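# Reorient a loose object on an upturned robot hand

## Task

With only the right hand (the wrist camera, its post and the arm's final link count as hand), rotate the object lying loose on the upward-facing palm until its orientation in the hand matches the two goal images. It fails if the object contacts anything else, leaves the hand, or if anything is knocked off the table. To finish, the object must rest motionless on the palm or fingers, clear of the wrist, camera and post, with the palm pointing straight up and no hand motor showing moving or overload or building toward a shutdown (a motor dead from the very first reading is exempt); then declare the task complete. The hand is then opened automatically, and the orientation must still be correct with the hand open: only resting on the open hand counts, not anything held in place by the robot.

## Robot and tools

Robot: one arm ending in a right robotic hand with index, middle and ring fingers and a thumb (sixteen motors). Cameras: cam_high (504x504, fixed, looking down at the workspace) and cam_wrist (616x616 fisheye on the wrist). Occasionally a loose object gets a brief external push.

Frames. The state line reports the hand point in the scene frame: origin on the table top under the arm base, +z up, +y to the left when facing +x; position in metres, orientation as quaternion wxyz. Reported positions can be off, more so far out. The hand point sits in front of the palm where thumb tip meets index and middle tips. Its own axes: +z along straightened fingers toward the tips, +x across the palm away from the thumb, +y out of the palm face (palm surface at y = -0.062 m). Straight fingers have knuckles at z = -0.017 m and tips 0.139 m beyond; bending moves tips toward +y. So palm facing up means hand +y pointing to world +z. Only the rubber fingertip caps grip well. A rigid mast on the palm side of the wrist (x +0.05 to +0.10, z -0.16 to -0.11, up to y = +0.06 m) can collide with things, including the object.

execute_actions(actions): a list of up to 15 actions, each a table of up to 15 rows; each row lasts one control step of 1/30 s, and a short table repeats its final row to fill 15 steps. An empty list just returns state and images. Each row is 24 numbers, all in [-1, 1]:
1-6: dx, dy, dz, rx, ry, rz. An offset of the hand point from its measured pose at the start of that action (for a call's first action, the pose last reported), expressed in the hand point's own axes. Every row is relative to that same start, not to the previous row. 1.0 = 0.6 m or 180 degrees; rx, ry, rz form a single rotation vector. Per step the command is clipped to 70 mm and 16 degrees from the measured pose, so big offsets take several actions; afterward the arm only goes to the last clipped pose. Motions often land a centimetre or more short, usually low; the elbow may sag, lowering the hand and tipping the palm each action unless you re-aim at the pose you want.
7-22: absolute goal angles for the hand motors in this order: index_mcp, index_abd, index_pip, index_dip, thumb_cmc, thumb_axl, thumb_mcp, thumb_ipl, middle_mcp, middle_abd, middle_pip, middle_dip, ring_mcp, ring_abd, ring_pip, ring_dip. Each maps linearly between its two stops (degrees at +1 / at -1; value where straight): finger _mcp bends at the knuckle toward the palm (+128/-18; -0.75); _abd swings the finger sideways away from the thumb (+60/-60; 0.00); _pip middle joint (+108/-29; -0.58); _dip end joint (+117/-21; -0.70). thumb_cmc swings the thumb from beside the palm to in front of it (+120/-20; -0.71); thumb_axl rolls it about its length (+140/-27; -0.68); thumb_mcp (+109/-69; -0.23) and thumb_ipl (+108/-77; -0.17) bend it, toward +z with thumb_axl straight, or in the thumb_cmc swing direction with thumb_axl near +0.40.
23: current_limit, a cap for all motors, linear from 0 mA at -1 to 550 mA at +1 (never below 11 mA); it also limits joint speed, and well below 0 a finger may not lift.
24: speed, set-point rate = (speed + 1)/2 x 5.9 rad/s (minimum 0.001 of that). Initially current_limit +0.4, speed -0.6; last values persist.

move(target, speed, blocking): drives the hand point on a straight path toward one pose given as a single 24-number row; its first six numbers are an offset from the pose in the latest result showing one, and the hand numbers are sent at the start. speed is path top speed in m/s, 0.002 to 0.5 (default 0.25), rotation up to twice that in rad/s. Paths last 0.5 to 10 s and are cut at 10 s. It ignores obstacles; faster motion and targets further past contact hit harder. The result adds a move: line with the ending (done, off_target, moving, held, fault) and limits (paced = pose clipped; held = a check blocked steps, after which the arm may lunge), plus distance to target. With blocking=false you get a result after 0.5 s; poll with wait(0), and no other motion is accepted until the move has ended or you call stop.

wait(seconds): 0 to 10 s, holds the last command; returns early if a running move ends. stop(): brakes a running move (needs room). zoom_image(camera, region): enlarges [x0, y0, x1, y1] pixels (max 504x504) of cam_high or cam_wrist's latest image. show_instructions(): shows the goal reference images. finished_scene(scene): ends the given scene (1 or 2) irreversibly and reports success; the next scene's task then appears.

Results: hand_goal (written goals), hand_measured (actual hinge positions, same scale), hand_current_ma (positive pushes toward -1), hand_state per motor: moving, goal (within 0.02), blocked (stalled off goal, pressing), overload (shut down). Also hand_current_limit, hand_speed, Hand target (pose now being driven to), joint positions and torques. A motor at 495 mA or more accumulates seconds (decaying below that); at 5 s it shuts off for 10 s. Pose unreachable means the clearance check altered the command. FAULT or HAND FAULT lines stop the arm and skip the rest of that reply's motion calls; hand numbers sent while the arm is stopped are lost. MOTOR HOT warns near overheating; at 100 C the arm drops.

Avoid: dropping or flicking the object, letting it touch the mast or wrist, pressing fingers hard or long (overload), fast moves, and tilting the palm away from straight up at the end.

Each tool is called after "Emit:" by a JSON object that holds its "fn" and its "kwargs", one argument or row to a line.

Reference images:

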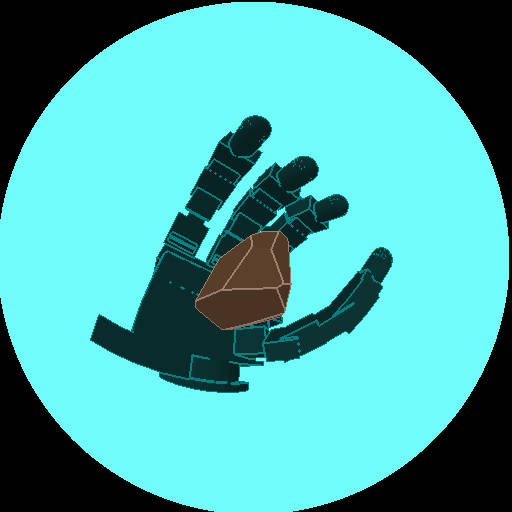

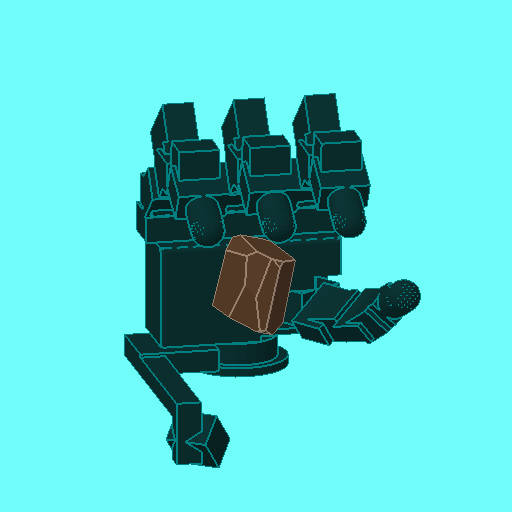

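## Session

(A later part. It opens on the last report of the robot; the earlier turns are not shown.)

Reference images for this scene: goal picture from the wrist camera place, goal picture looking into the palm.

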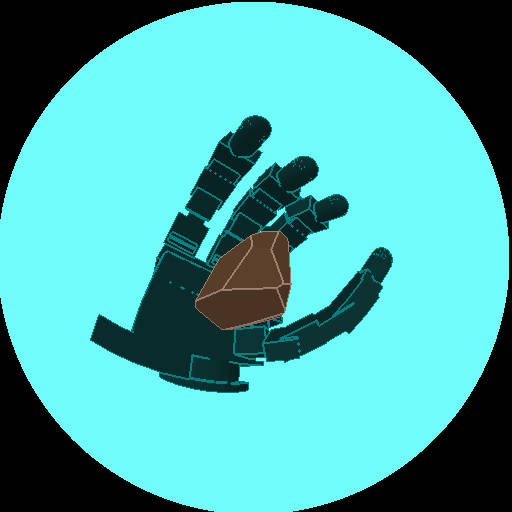

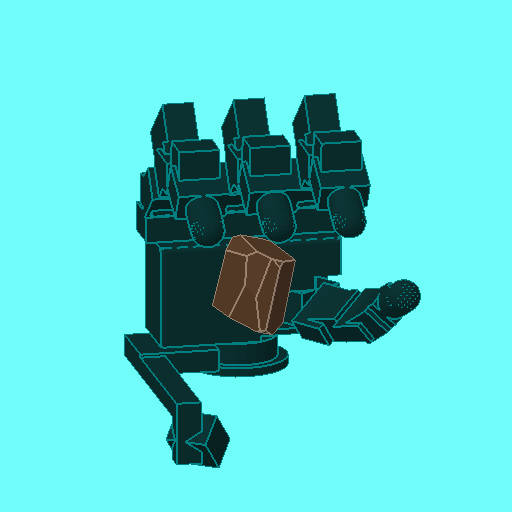

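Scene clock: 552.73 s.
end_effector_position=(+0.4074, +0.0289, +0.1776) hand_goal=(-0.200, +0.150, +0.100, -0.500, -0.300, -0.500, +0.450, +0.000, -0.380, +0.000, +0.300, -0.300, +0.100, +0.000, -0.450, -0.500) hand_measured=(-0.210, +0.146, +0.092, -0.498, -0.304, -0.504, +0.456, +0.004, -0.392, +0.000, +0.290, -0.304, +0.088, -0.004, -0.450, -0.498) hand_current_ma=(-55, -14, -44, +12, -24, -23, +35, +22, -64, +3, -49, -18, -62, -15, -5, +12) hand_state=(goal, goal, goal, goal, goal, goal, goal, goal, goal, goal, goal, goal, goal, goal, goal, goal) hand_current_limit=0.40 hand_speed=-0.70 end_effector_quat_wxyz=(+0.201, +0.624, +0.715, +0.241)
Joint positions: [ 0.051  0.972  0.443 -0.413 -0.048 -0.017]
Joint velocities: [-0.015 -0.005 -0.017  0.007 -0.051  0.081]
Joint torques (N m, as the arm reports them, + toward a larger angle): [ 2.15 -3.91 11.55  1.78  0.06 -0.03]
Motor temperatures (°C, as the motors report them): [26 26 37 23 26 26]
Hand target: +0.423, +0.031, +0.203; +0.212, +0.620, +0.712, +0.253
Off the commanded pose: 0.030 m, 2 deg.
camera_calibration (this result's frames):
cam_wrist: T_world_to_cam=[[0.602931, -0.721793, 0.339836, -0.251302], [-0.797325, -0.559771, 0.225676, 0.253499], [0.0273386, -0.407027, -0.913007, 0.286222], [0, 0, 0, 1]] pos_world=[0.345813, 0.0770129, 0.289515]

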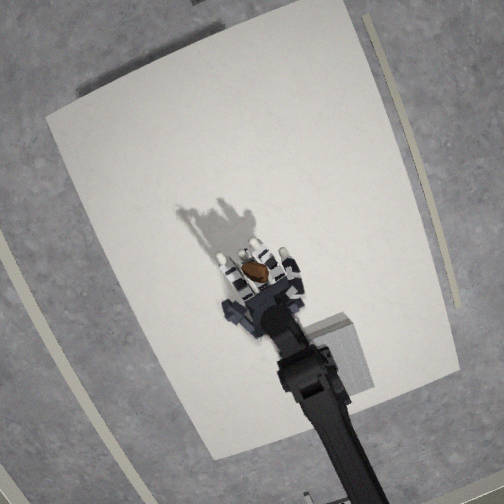

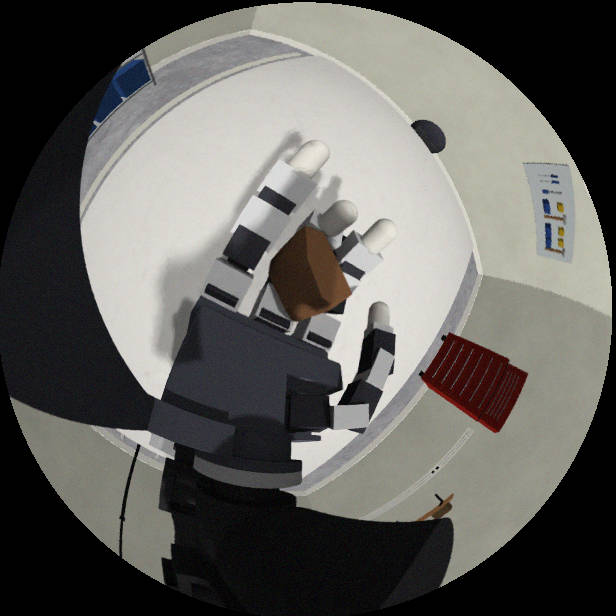

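Emit:
{"fn": "execute_actions", "kwargs": {
  "actions": [
    [[0,0.03,-0.04,-0.012,0,0,-0.15,0.3,-0.2,-0.5,-0.3,-0.5,0.45,0.0,-0.38,0,0.2,-0.3,-0.1,-0.12,-0.45,-0.5,0.4,-0.75]],
    [[0,0.025,-0.03,0,0,0,-0.15,0.38,-0.3,-0.5,-0.3,-0.5,0.45,0.0,-0.38,0,0.15,-0.2,-0.15,-0.25,-0.5,-0.5,0.4,-0.75]]
  ]
}}

Emit:
{"fn": "zoom_image", "kwargs": {
  "camera": "cam_wrist",
  "region": [210,190,410,390]
}}

Emit:
{"fn": "zoom_image", "kwargs": {
  "camera": "cam_high",
  "region": [195,225,305,335]
}}

Scene clock: 559.27 s.
end_effector_position=(+0.3888, +0.0273, +0.1865) hand_goal=(-0.150, +0.380, -0.300, -0.500, -0.300, -0.500, +0.450, +0.000, -0.380, +0.000, +0.150, -0.200, -0.150, -0.250, -0.500, -0.500) hand_measured=(-0.136, +0.256, -0.268, -0.498, -0.304, -0.504, +0.456, +0.004, -0.422, +0.030, +0.134, -0.214, -0.160, -0.186, -0.500, -0.498) hand_current_ma=(+74, -385, +166, +12, -24, -23, +35, +21, -221, +143, -83, -69, -51, +279, +4, +11) hand_state=(goal, blocked, blocked, goal, goal, goal, goal, goal, blocked, blocked, goal, goal, goal, blocked, goal, goal) hand_current_limit=0.40 hand_speed=-0.75 end_effector_quat_wxyz=(+0.192, +0.627, +0.718, +0.232)
Joint positions: [ 0.051  0.884  0.445 -0.53  -0.048 -0.017]
Joint velocities: [-0.024 -0.005  0.007  0.017 -0.051  0.007]
Joint torques (N m, as the arm reports them, + toward a larger angle): [ 1.75 -4.29 11.46  1.62 -0.04 -0.07]
Motor temperatures (°C, as the motors report them): [26 26 37 23 26 26]
Hand target: +0.400, +0.028, +0.214; +0.206, +0.622, +0.714, +0.247
Off the commanded pose: 0.030 m, 2 deg.
camera_calibration (this result's frames):
cam_wrist: T_world_to_cam=[[0.612016, -0.721097, 0.324738, -0.245048], [-0.790843, -0.559045, 0.24907, 0.228834], [0.00193982, -0.409252, -0.912419, 0.304046], [0, 0, 0, 1]] pos_world=[0.330356, 0.0756567, 0.299998]

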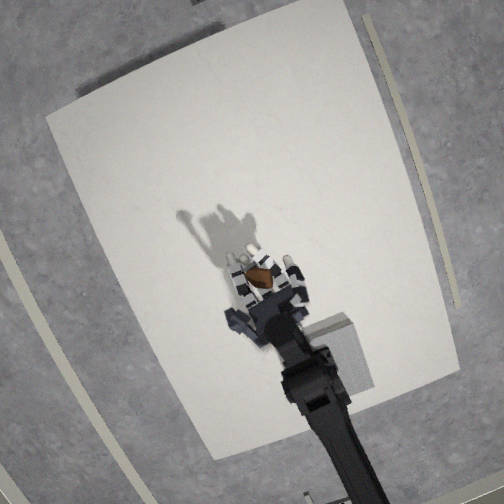

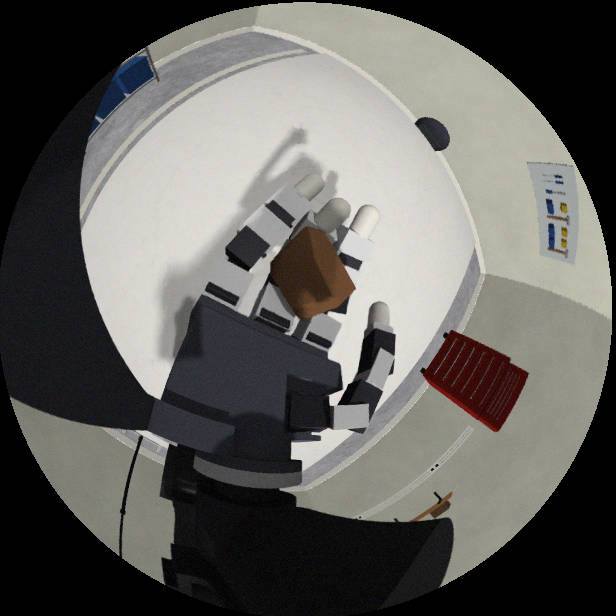

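Region (210, 190, 410, 390) of cam_wrist's 616x616 image, scaled by 2.520, with more detail than that image has.

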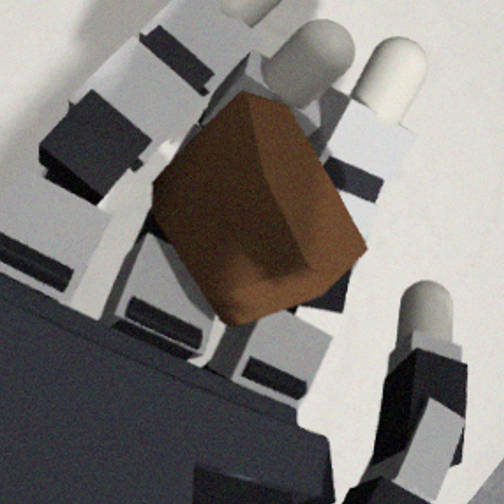

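Region (195, 225, 305, 335) of cam_high's 504x504 image, scaled by 4.582, with more detail than that image has.

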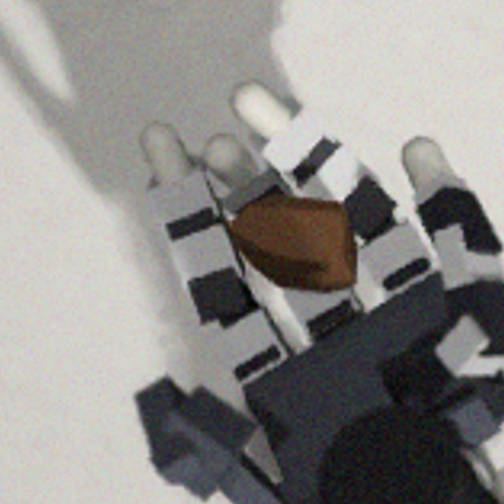

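Emit:
{"fn": "execute_actions", "kwargs": {
  "actions": [
    [[0,0.025,-0.035,-0.01,0,0,-0.18,0.0,-0.1,-0.5,-0.6,-0.5,0.2,0.0,-0.38,-0.1,0.2,-0.2,-0.15,-0.2,-0.4,-0.5,0.4,-0.7]],
    [[0,0.025,-0.03,-0.008,0,0,-0.18,-0.3,-0.1,-0.5,-0.6,-0.5,0.2,0.0,-0.38,-0.3,0.2,-0.2,-0.15,-0.38,-0.4,-0.5,0.4,-0.8]],
    [[0,0.025,-0.03,-0.008,0,0,-0.18,-0.45,-0.1,-0.5,-0.6,-0.5,0.2,0.0,-0.38,-0.48,0.2,-0.2,-0.15,-0.55,-0.4,-0.5,0.4,-0.8]]
  ]
}}

Emit:
{"fn": "zoom_image", "kwargs": {
  "camera": "cam_wrist",
  "region": [210,190,410,390]
}}

Emit:
{"fn": "zoom_image", "kwargs": {
  "camera": "cam_high",
  "region": [205,225,315,335]
}}

Scene clock: 571.30 s.
end_effector_position=(+0.3715, +0.0259, +0.1992) hand_goal=(-0.180, -0.450, -0.100, -0.500, -0.600, -0.500, +0.200, +0.000, -0.380, -0.480, +0.200, -0.200, -0.150, -0.550, -0.400, -0.500) hand_measured=(-0.190, -0.446, -0.110, -0.498, -0.604, -0.504, +0.208, +0.004, -0.408, -0.480, +0.192, -0.202, -0.162, -0.518, -0.408, -0.498) hand_current_ma=(-57, +19, -46, +12, -19, -23, +58, +21, -150, +2, -46, -14, -64, +141, -45, +10) hand_state=(goal, goal, goal, goal, goal, goal, goal, goal, blocked, goal, goal, goal, goal, blocked, goal, goal) hand_current_limit=0.40 hand_speed=-0.80 end_effector_quat_wxyz=(+0.190, +0.628, +0.719, +0.230)
Joint positions: [ 0.051  0.793  0.445 -0.626 -0.049 -0.017]
Joint velocities: [-0.005 -0.005  0.007 -0.027  0.022  0.007]
Joint torques (N m, as the arm reports them, + toward a larger angle): [ 1.77 -3.28 10.98  1.6  -0.01 -0.1 ]
Motor temperatures (°C, as the motors report them): [26 26 37 23 26 26]
Hand target: +0.378, +0.026, +0.221; +0.200, +0.625, +0.715, +0.242
Off the commanded pose: 0.022 m, 2 deg.
camera_calibration (this result's frames):
cam_wrist: T_world_to_cam=[[0.613658, -0.720935, 0.321987, -0.239681], [-0.78957, -0.559394, 0.252306, 0.210151], [-0.00177904, -0.409061, -0.912505, 0.316487], [0, 0, 0, 1]] pos_world=[0.313574, 0.0742251, 0.312947]

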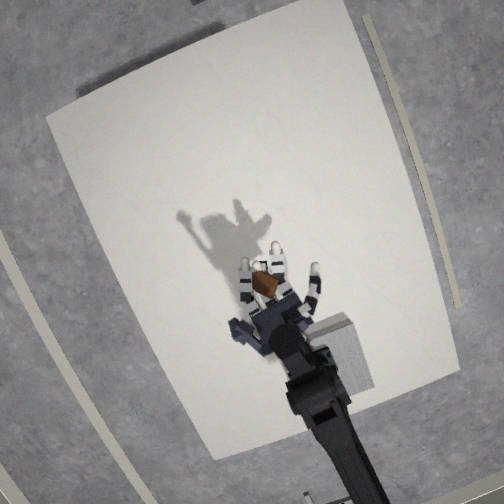

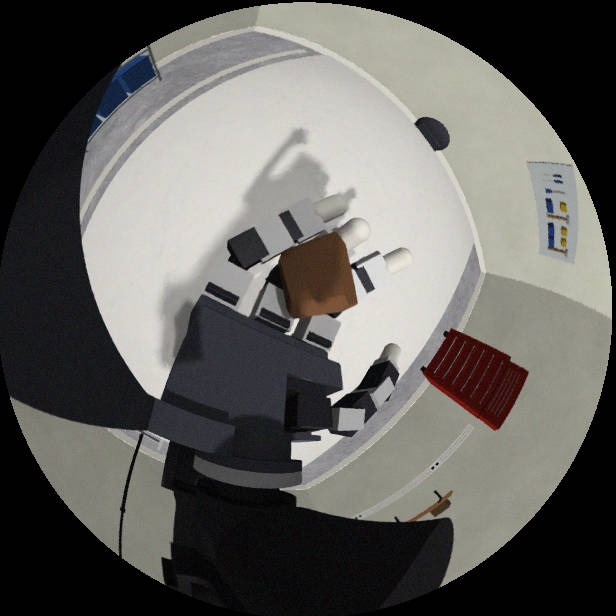

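Region (210, 190, 410, 390) of cam_wrist's 616x616 image, scaled by 2.520, with more detail than that image has.

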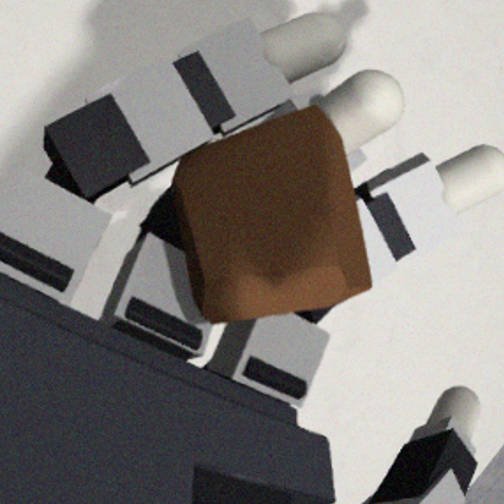

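Region (205, 225, 315, 335) of cam_high's 504x504 image, scaled by 4.582, with more detail than that image has.

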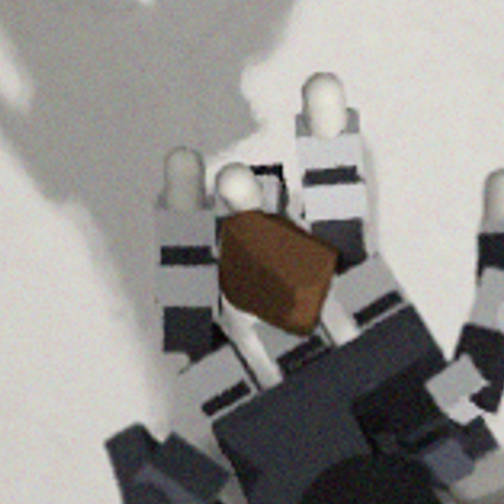

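Emit:
{"fn": "execute_actions", "kwargs": {
  "actions": [
    [[0,0.02,-0.025,-0.008,0,0,0.05,-0.38,-0.25,-0.5,-0.6,-0.5,0.2,0.0,-0.32,-0.48,0.2,-0.2,-0.1,-0.45,-0.4,-0.5,0.4,-0.8]],
    [[0,0.02,-0.025,-0.008,0,0,0.2,-0.3,-0.35,-0.5,-0.6,-0.5,0.2,0.0,-0.2,-0.45,0.15,-0.2,0.05,-0.43,-0.4,-0.5,0.4,-0.8]]
  ]
}}

Emit:
{"fn": "zoom_image", "kwargs": {
  "camera": "cam_wrist",
  "region": [210,190,410,390]
}}

Emit:
{"fn": "zoom_image", "kwargs": {
  "camera": "cam_high",
  "region": [205,225,315,335]
}}

Scene clock: 577.83 s.
end_effector_position=(+0.3656, +0.0254, +0.2055) hand_goal=(+0.200, -0.300, -0.350, -0.500, -0.600, -0.500, +0.200, +0.000, -0.200, -0.450, +0.150, -0.200, +0.050, -0.430, -0.400, -0.500) hand_measured=(+0.170, -0.304, -0.350, -0.498, -0.604, -0.504, +0.208, +0.004, -0.232, -0.452, +0.150, -0.202, +0.022, -0.434, -0.408, -0.498) hand_current_ma=(-156, -17, -1, +11, -19, -23, +57, +21, -172, -9, -2, -14, -154, -14, -42, +10) hand_state=(blocked, goal, goal, goal, goal, goal, goal, goal, blocked, goal, goal, goal, blocked, goal, goal, goal) hand_current_limit=0.40 hand_speed=-0.80 end_effector_quat_wxyz=(+0.192, +0.627, +0.718, +0.233)
Joint positions: [ 0.051  0.756  0.445 -0.656 -0.049 -0.017]
Joint velocities: [ 0.015 -0.005 -0.022 -0.007 -0.051 -0.037]
Joint torques (N m, as the arm reports them, + toward a larger angle): [ 1.96 -2.87 10.54  1.61 -0.02 -0.09]
Motor temperatures (°C, as the motors report them): [26 26 37 23 26 26]
Hand target: +0.370, +0.025, +0.222; +0.199, +0.625, +0.715, +0.241
Off the commanded pose: 0.017 m, 1 deg.
camera_calibration (this result's frames):
cam_wrist: T_world_to_cam=[[0.611638, -0.721084, 0.32548, -0.238426], [-0.791127, -0.559628, 0.246849, 0.205321], [0.00414893, -0.408478, -0.912759, 0.319916], [0, 0, 0, 1]] pos_world=[0.306938, 0.0736564, 0.318926]

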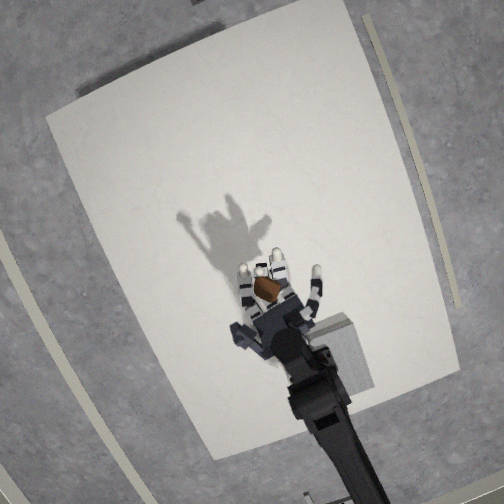

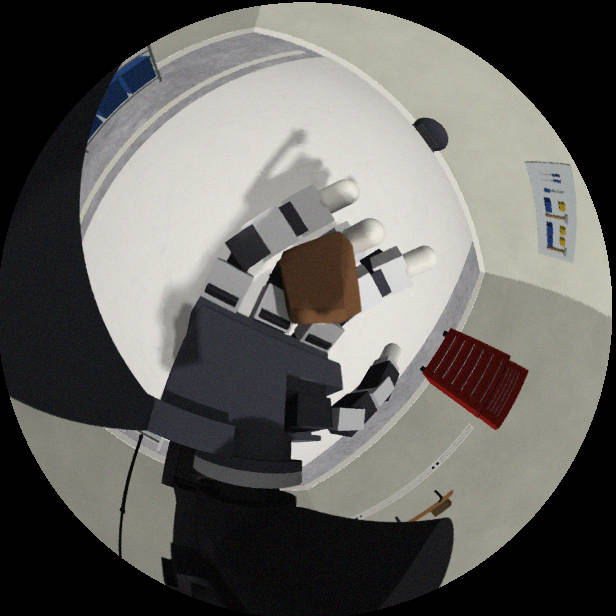

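Region (210, 190, 410, 390) of cam_wrist's 616x616 image, scaled by 2.520, with more detail than that image has.

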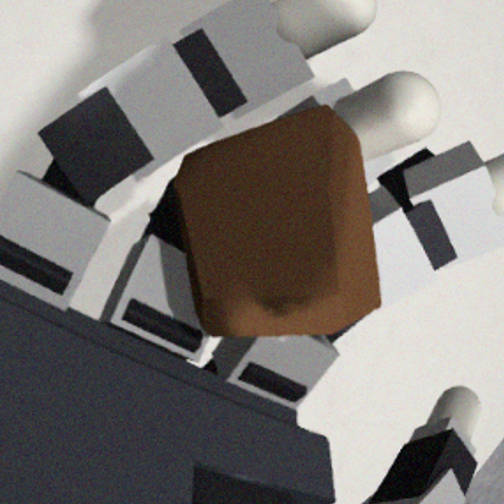

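Region (205, 225, 315, 335) of cam_high's 504x504 image, scaled by 4.582, with more detail than that image has.

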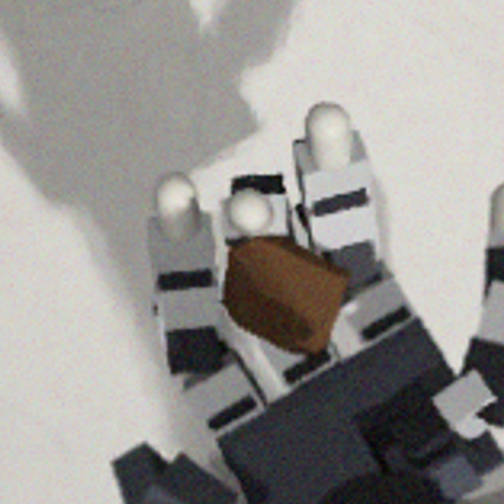

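Emit:
{"fn": "move", "kwargs": {
  "target": [0,0.025,-0.03,-0.008,-0.08,-0.056,0.2,-0.25,-0.35,-0.5,-0.6,-0.5,0.2,0.0,-0.22,-0.4,0.15,-0.2,0.15,-0.3,-0.3,-0.5,0.4,-0.8],
  "speed": 0.08
}}

Emit:
{"fn": "zoom_image", "kwargs": {
  "camera": "cam_wrist",
  "region": [210,190,410,390]
}}

Emit:
{"fn": "zoom_image", "kwargs": {
  "camera": "cam_high",
  "region": [205,225,315,335]
}}

Scene clock: 589.23 s.
end_effector_position=(+0.3650, +0.0208, +0.2172) hand_goal=(+0.200, -0.250, -0.350, -0.500, -0.600, -0.500, +0.200, +0.000, -0.220, -0.400, +0.150, -0.200, +0.150, -0.300, -0.300, -0.500) hand_measured=(+0.172, -0.252, -0.350, -0.498, -0.604, -0.504, +0.208, +0.004, -0.234, -0.402, +0.150, -0.202, +0.122, -0.300, -0.308, -0.498) hand_current_ma=(-149, -8, -2, +11, -19, -23, +57, +21, -74, -8, -2, -14, -152, -3, -43, +10) hand_state=(blocked, goal, goal, goal, goal, goal, goal, goal, goal, goal, goal, goal, blocked, goal, goal, goal) hand_current_limit=0.40 hand_speed=-0.80 end_effector_quat_wxyz=(+0.299, +0.593, +0.735, +0.138)
Joint positions: [ 0.174  0.752  0.445 -0.656  0.272 -0.073]
Joint velocities: [-0.015 -0.005 -0.002 -0.017 -0.007 -0.051]
Joint torques (N m, as the arm reports them, + toward a larger angle): [ 3.01 -3.11  9.62  2.2   0.52 -0.05]
Motor temperatures (°C, as the motors report them): [26 26 36 23 26 26]
Hand target: +0.367, +0.026, +0.229; +0.308, +0.584, +0.737, +0.147
Off the commanded pose: 0.013 m, 2 deg.
move: off_target
camera_calibration (this result's frames):
cam_wrist: T_world_to_cam=[[0.580719, -0.602568, 0.547428, -0.28457], [-0.813415, -0.457116, 0.359723, 0.180888], [0.0334804, -0.654184, -0.755594, 0.288978], [0, 0, 0, 1]] pos_world=[0.302717, 0.100259, 0.309062]

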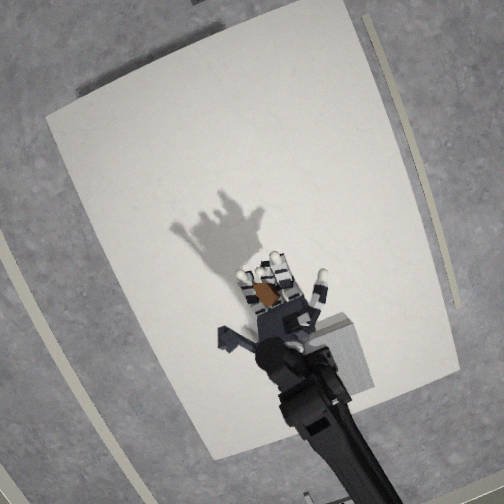

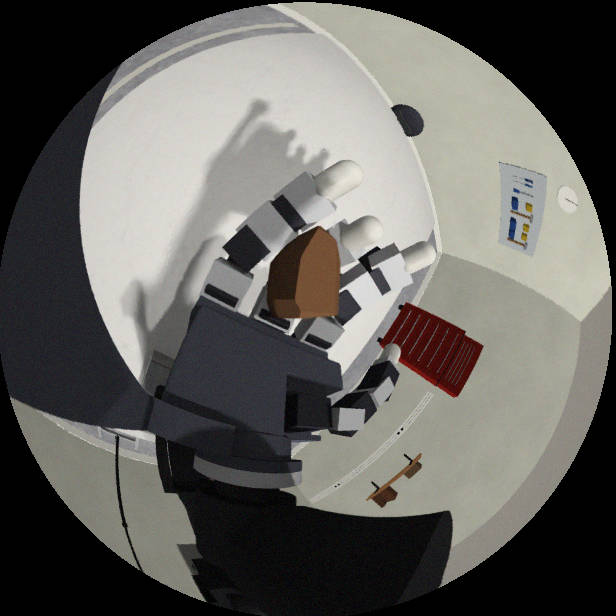

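Region (210, 190, 410, 390) of cam_wrist's 616x616 image, scaled by 2.520, with more detail than that image has.

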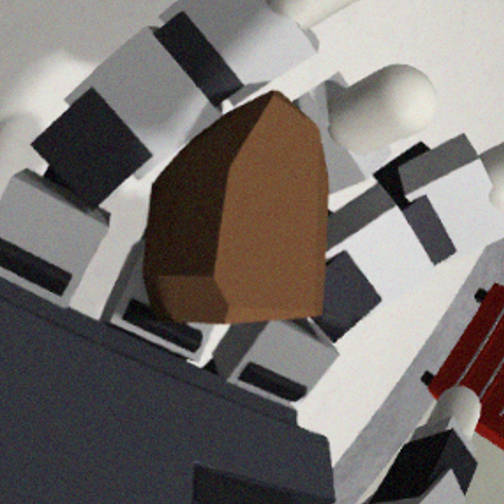

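Region (205, 225, 315, 335) of cam_high's 504x504 image, scaled by 4.582, with more detail than that image has.

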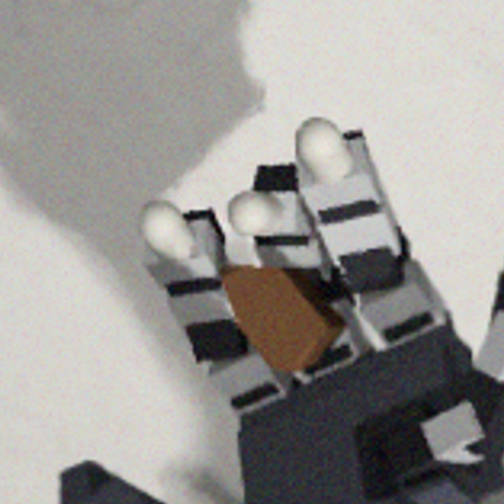

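Emit:
{"fn": "execute_actions", "kwargs": {
  "actions": [
    [[0,0.02,-0.02,-0.008,0,0,0.2,-0.35,-0.35,-0.5,-0.6,-0.5,0.2,0.0,-0.22,-0.55,0.1,-0.2,0.1,-0.45,-0.35,-0.5,0.4,-0.82]],
    [[0,0.02,-0.02,-0.008,0,0,0.2,-0.45,-0.35,-0.5,-0.6,-0.5,0.2,0.0,-0.22,-0.62,0.05,-0.2,0.08,-0.6,-0.4,-0.5,0.4,-0.82]]
  ]
}}

Emit:
{"fn": "zoom_image", "kwargs": {
  "camera": "cam_wrist",
  "region": [210,190,410,390]
}}

Emit:
{"fn": "zoom_image", "kwargs": {
  "camera": "cam_high",
  "region": [205,225,315,335]
}}

Scene clock: 596.83 s.
end_effector_position=(+0.3646, +0.0227, +0.2192) hand_goal=(+0.200, -0.450, -0.350, -0.500, -0.600, -0.500, +0.200, +0.000, -0.220, -0.620, +0.050, -0.200, +0.080, -0.600, -0.400, -0.500) hand_measured=(+0.172, -0.446, -0.350, -0.498, -0.604, -0.504, +0.208, +0.004, -0.222, -0.558, +0.058, -0.202, +0.068, -0.562, -0.400, -0.498) hand_current_ma=(-148, +23, -2, +11, -19, -23, +57, +21, -7, +307, +44, -14, -60, +165, -3, +10) hand_state=(blocked, goal, goal, goal, goal, goal, goal, goal, goal, blocked, goal, goal, goal, blocked, goal, goal) hand_current_limit=0.40 hand_speed=-0.82 end_effector_quat_wxyz=(+0.303, +0.590, +0.736, +0.139)
Joint positions: [ 0.182  0.747  0.445 -0.656  0.279 -0.074]
Joint velocities: [ 0.005 -0.015 -0.012  0.002 -0.051 -0.081]
Joint torques (N m, as the arm reports them, + toward a larger angle): [ 2.85 -3.03 10.32  1.61  0.56  0.08]
Motor temperatures (°C, as the motors report them): [26 26 36 23 27 26]
Hand target: +0.367, +0.027, +0.234; +0.308, +0.587, +0.733, +0.148
Off the commanded pose: 0.016 m, 1 deg.
camera_calibration (this result's frames):
cam_wrist: T_world_to_cam=[[0.580493, -0.596848, 0.553896, -0.285777], [-0.813223, -0.459358, 0.357293, 0.181216], [0.041187, -0.657847, -0.752024, 0.288214], [0, 0, 0, 1]] pos_world=[0.30139, 0.102279, 0.310287]

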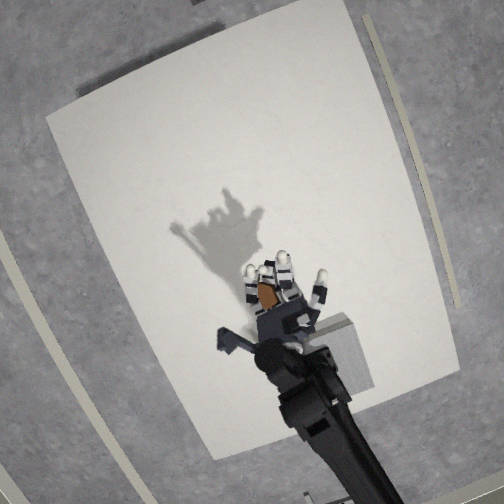

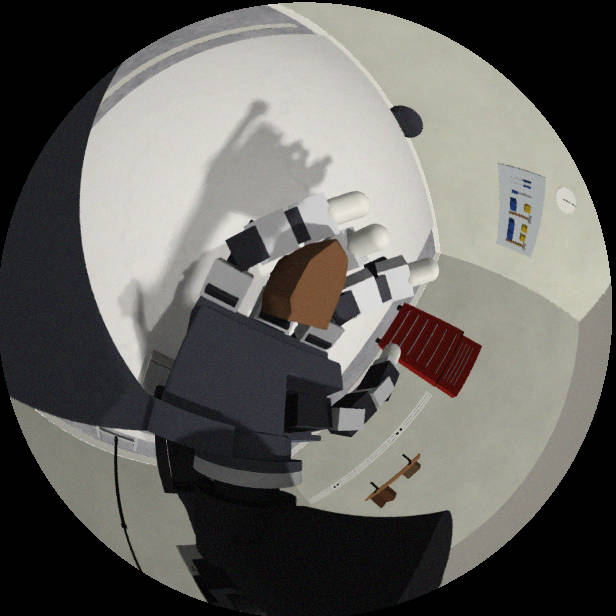

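Region (210, 190, 410, 390) of cam_wrist's 616x616 image, scaled by 2.520, with more detail than that image has.

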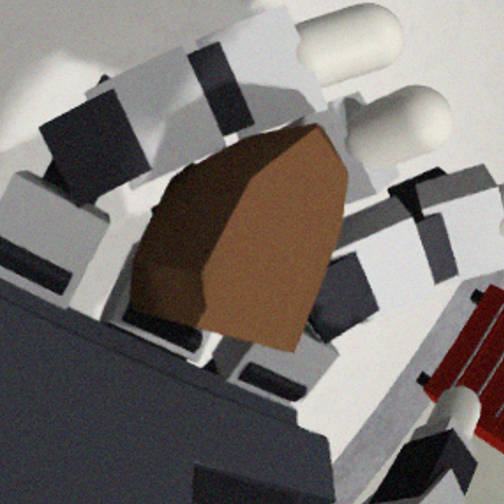

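Region (205, 225, 315, 335) of cam_high's 504x504 image, scaled by 4.582, with more detail than that image has.

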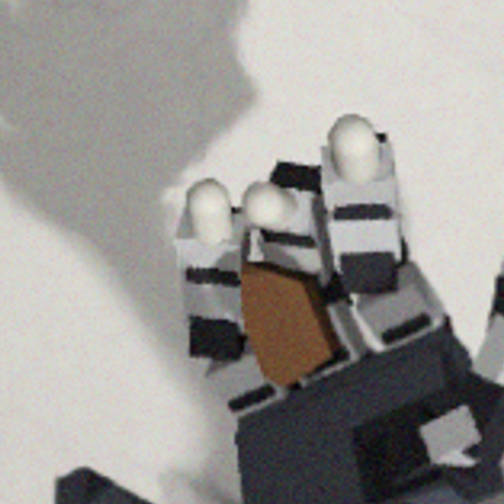

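Emit:
{"fn": "execute_actions", "kwargs": {
  "actions": [
    [[0,0.02,-0.02,-0.008,0.025,0.018,0.3,-0.42,-0.4,-0.5,-0.6,-0.5,0.2,0.0,-0.02,-0.55,-0.05,-0.3,0.25,-0.55,-0.4,-0.5,0.4,-0.8]],
    [[0,0.02,-0.02,-0.008,0.025,0.018,0.4,-0.4,-0.45,-0.5,-0.6,-0.5,0.2,0.0,0.17,-0.52,-0.15,-0.4,0.38,-0.52,-0.45,-0.5,0.4,-0.8]]
  ]
}}

Emit:
{"fn": "zoom_image", "kwargs": {
  "camera": "cam_wrist",
  "region": [210,190,410,390]
}}

Emit:
{"fn": "zoom_image", "kwargs": {
  "camera": "cam_high",
  "region": [205,225,315,335]
}}

Scene clock: 604.20 s.
end_effector_position=(+0.3594, +0.0384, +0.2130) hand_goal=(+0.400, -0.400, -0.450, -0.500, -0.600, -0.500, +0.200, +0.000, +0.170, -0.520, -0.150, -0.400, +0.380, -0.520, -0.450, -0.500) hand_measured=(+0.374, -0.402, -0.450, -0.498, -0.604, -0.504, +0.204, +0.002, +0.136, -0.522, -0.150, -0.398, +0.354, -0.522, -0.450, -0.498) hand_current_ma=(-143, -13, +0, +11, -22, -22, +32, +15, -154, -8, -2, +12, -144, -11, -1, +10) hand_state=(blocked, goal, goal, goal, goal, goal, goal, goal, moving, goal, goal, goal, blocked, goal, goal, goal) hand_current_limit=0.40 hand_speed=-0.80 end_effector_quat_wxyz=(+0.235, +0.598, +0.740, +0.197)
Joint positions: [ 0.15   0.727  0.445 -0.681  0.091 -0.039]
Joint velocities: [-0.005 -0.015 -0.007 -0.012  0.051  0.007]
Joint torques (N m, as the arm reports them, + toward a larger angle): [ 0.99 -2.56 11.01  1.57  0.16  0.08]
Motor temperatures (°C, as the motors report them): [26 26 36 23 27 26]
Hand target: +0.364, +0.035, +0.232; +0.242, +0.604, +0.730, +0.208
Off the commanded pose: 0.020 m, 2 deg.
camera_calibration (this result's frames):
cam_wrist: T_world_to_cam=[[0.628053, -0.651174, 0.426055, -0.257728], [-0.777122, -0.553262, 0.299971, 0.18922], [0.0403863, -0.519494, -0.853519, 0.310716], [0, 0, 0, 1]] pos_world=[0.296365, 0.0982783, 0.318248]

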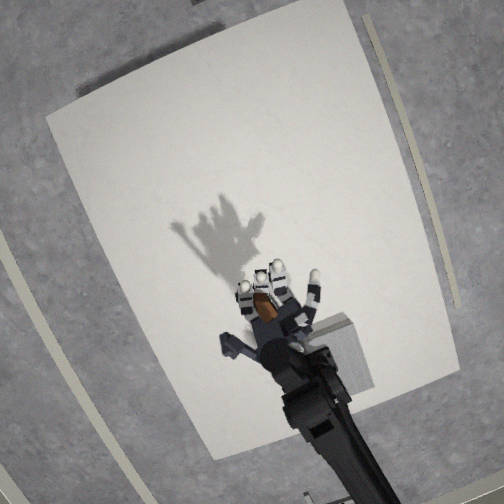

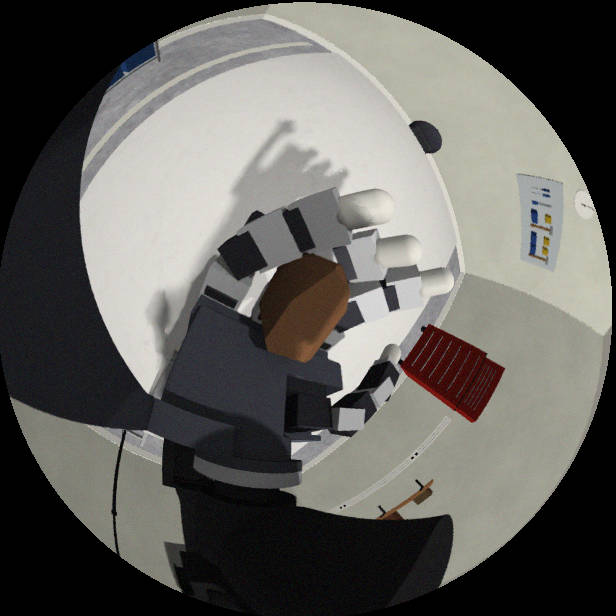

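Region (210, 190, 410, 390) of cam_wrist's 616x616 image, scaled by 2.520, with more detail than that image has.

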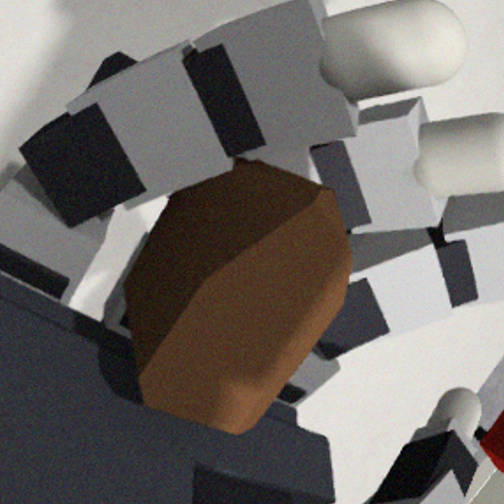

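Region (205, 225, 315, 335) of cam_high's 504x504 image, scaled by 4.582, with more detail than that image has.

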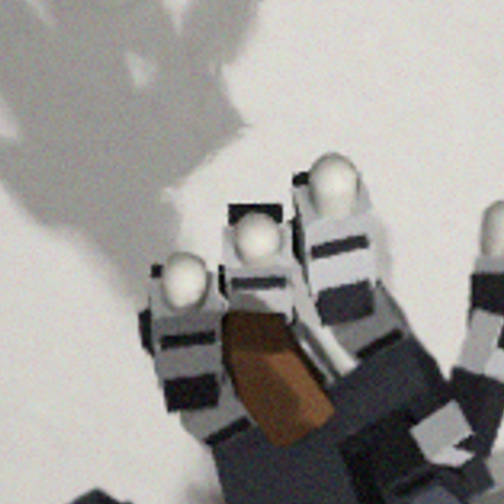

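Looks like it's coming up properly. Continue.

Emit:
{"fn": "execute_actions", "kwargs": {
  "actions": [
    [[0,0.025,-0.025,-0.008,0.01,0.008,0.46,-0.38,-0.5,-0.5,-0.6,-0.5,0.2,0.0,0.33,-0.45,-0.3,-0.45,0.46,-0.42,-0.5,-0.5,0.4,-0.82]],
    [[0,0.025,-0.025,-0.008,0,0,0.5,-0.35,-0.5,-0.5,-0.6,-0.5,0.2,0.0,0.47,-0.38,-0.45,-0.5,0.5,-0.35,-0.5,-0.5,0.4,-0.82]]
  ]
}}

Emit:
{"fn": "zoom_image", "kwargs": {
  "camera": "cam_wrist",
  "region": [210,210,410,410]
}}

Emit:
{"fn": "zoom_image", "kwargs": {
  "camera": "cam_high",
  "region": [205,235,315,345]
}}

Scene clock: 608.30 s.
end_effector_position=(+0.3543, +0.0428, +0.2100) hand_goal=(+0.500, -0.350, -0.500, -0.500, -0.600, -0.500, +0.200, +0.000, +0.470, -0.380, -0.450, -0.500, +0.500, -0.350, -0.500, -0.500) hand_measured=(+0.474, -0.354, -0.500, -0.498, -0.604, -0.504, +0.204, +0.002, +0.434, -0.384, -0.450, -0.498, +0.474, -0.354, -0.500, -0.498) hand_current_ma=(-139, -20, -1, +11, -22, -22, +31, +15, -189, -24, -3, +12, -141, -20, -1, +10) hand_state=(blocked, goal, goal, goal, goal, goal, goal, goal, blocked, goal, goal, goal, blocked, goal, goal, goal) hand_current_limit=0.40 hand_speed=-0.82 end_effector_quat_wxyz=(+0.217, +0.598, +0.745, +0.203)
Joint positions: [ 0.149  0.716  0.445 -0.708  0.056 -0.034]
Joint velocities: [ 0.005  0.005  0.002 -0.007 -0.007  0.007]
Joint torques (N m, as the arm reports them, + toward a larger angle): [ 2.4  -2.68 11.1   1.57  0.24 -0.01]
Motor temperatures (°C, as the motors report them): [26 26 36 23 27 26]
Hand target: +0.359, +0.045, +0.231; +0.226, +0.595, +0.741, +0.215
Off the commanded pose: 0.022 m, 2 deg.
camera_calibration (this result's frames):
cam_wrist: T_world_to_cam=[[0.646734, -0.653096, 0.393956, -0.250207], [-0.762156, -0.573163, 0.301003, 0.183936], [0.0292171, -0.494924, -0.868445, 0.316661], [0, 0, 0, 1]] pos_world=[0.292754, 0.0987391, 0.318208]

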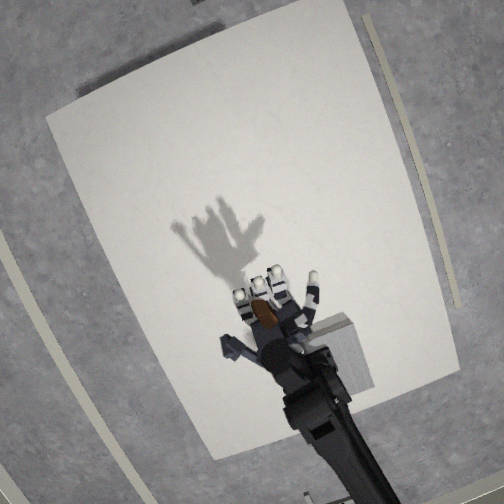

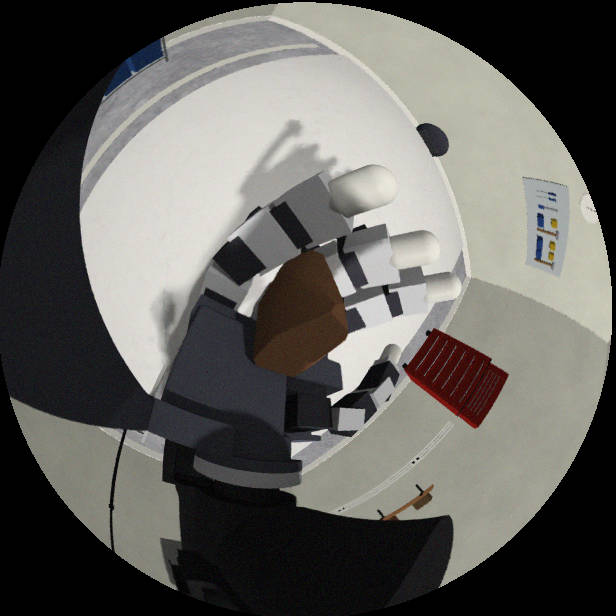

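Region (210, 210, 410, 410) of cam_wrist's 616x616 image, scaled by 2.520, with more detail than that image has.

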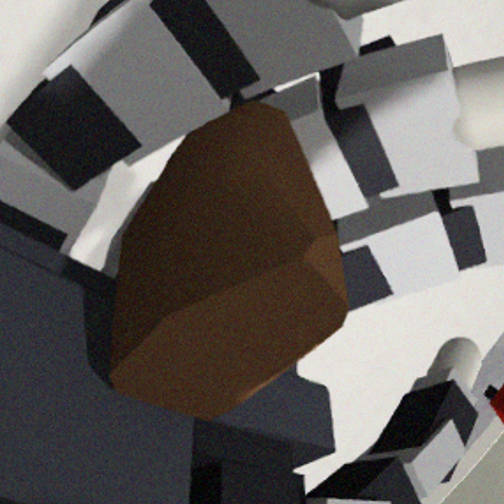

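Region (205, 235, 315, 345) of cam_high's 504x504 image, scaled by 4.582, with more detail than that image has.

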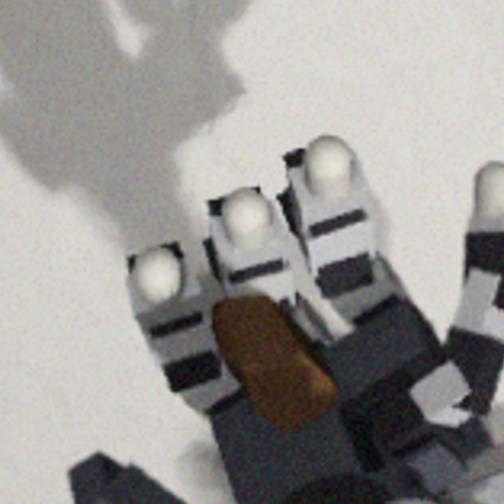

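Emit:
{"fn": "move", "kwargs": {
  "target": [0,0.26,-0.085,-0.25,0.021,0.015,0.5,-0.3,-0.5,-0.5,-0.6,-0.5,0.2,0.0,0.47,-0.3,-0.45,-0.5,0.5,-0.3,-0.5,-0.5,0.4,-0.85],
  "speed": 0.13
}}

Emit:
{"fn": "zoom_image", "kwargs": {
  "camera": "cam_wrist",
  "region": [200,200,420,420]
}}

Emit:
{"fn": "zoom_image", "kwargs": {
  "camera": "cam_high",
  "region": [170,200,330,360]
}}

Scene clock: 616.77 s.
end_effector_position=(+0.4458, +0.0757, +0.3190) hand_goal=(+0.500, -0.300, -0.500, -0.500, -0.600, -0.500, +0.200, +0.000, +0.470, -0.300, -0.450, -0.500, +0.500, -0.300, -0.500, -0.500) hand_measured=(+0.488, -0.304, -0.500, -0.498, -0.608, -0.504, +0.204, +0.002, +0.452, -0.306, -0.450, -0.498, +0.488, -0.304, -0.500, -0.498) hand_current_ma=(-63, -19, -1, +11, -39, -22, +24, +15, -100, -25, -3, +12, -64, -21, -1, +10) hand_state=(goal, goal, goal, goal, goal, goal, goal, goal, goal, goal, goal, goal, goal, goal, goal, goal) hand_current_limit=0.40 hand_speed=-0.85 end_effector_quat_wxyz=(+0.385, +0.487, +0.617, +0.483)
Joint positions: [ 0.149  1.045  0.386  0.412 -0.035  0.002]
Joint velocities: [-0.005 -0.005  0.012  0.037  0.022 -0.007]
Joint torques (N m, as the arm reports them, + toward a larger angle): [ 1.33 -4.34  9.35  4.5  -0.03  0.01]
Motor temperatures (°C, as the motors report them): [26 26 36 23 27 26]
Hand target: +0.450, +0.074, +0.337; +0.396, +0.482, +0.602, +0.499
Off the commanded pose: 0.021 m, 3 deg.
move: off_target
camera_calibration (this result's frames):
cam_wrist: T_world_to_cam=[[0.333799, -0.734267, 0.591127, -0.248021], [-0.693577, -0.615992, -0.373502, 0.427622], [0.63838, -0.285317, -0.714888, 0.0885149], [0, 0, 0, 1]] pos_world=[0.322872, 0.106553, 0.369608]

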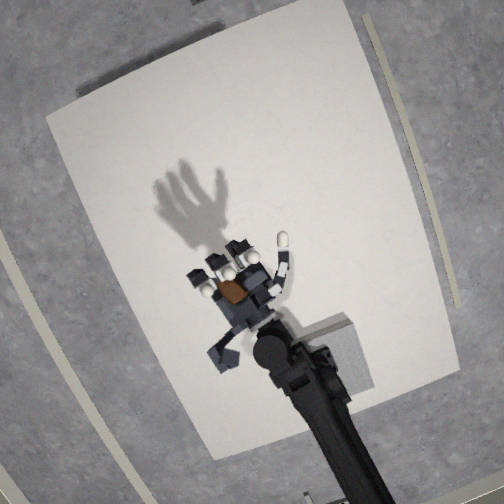

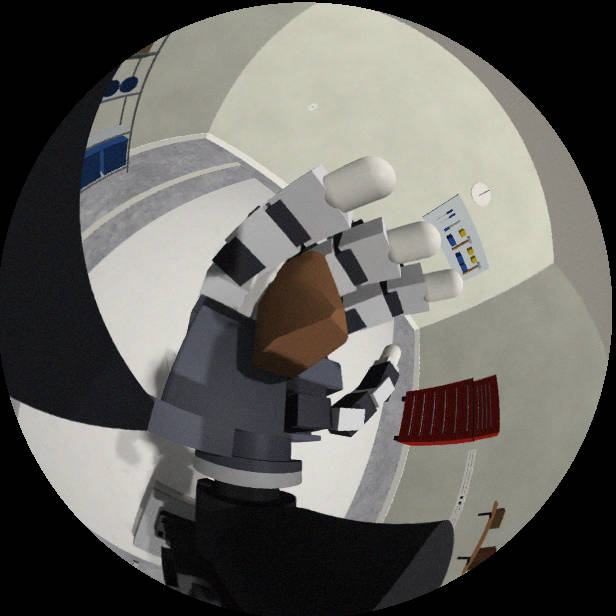

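Region (200, 200, 420, 420) of cam_wrist's 616x616 image, scaled by 2.291, with more detail than that image has.

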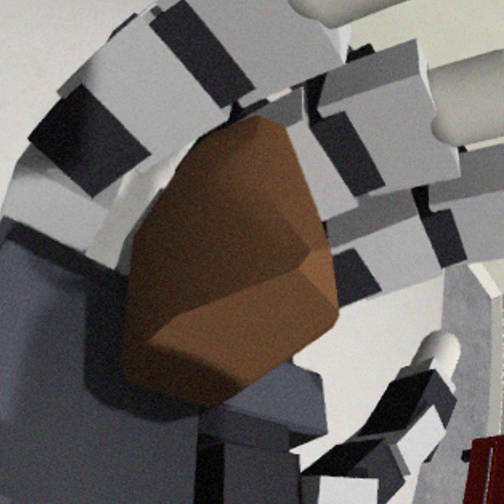

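Region (170, 200, 330, 360) of cam_high's 504x504 image, scaled by 3.150, with more detail than that image has.

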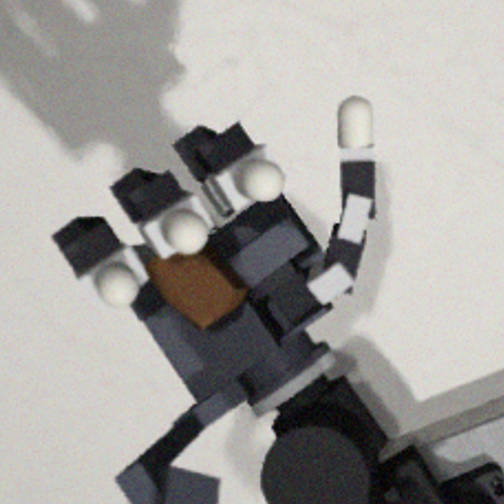

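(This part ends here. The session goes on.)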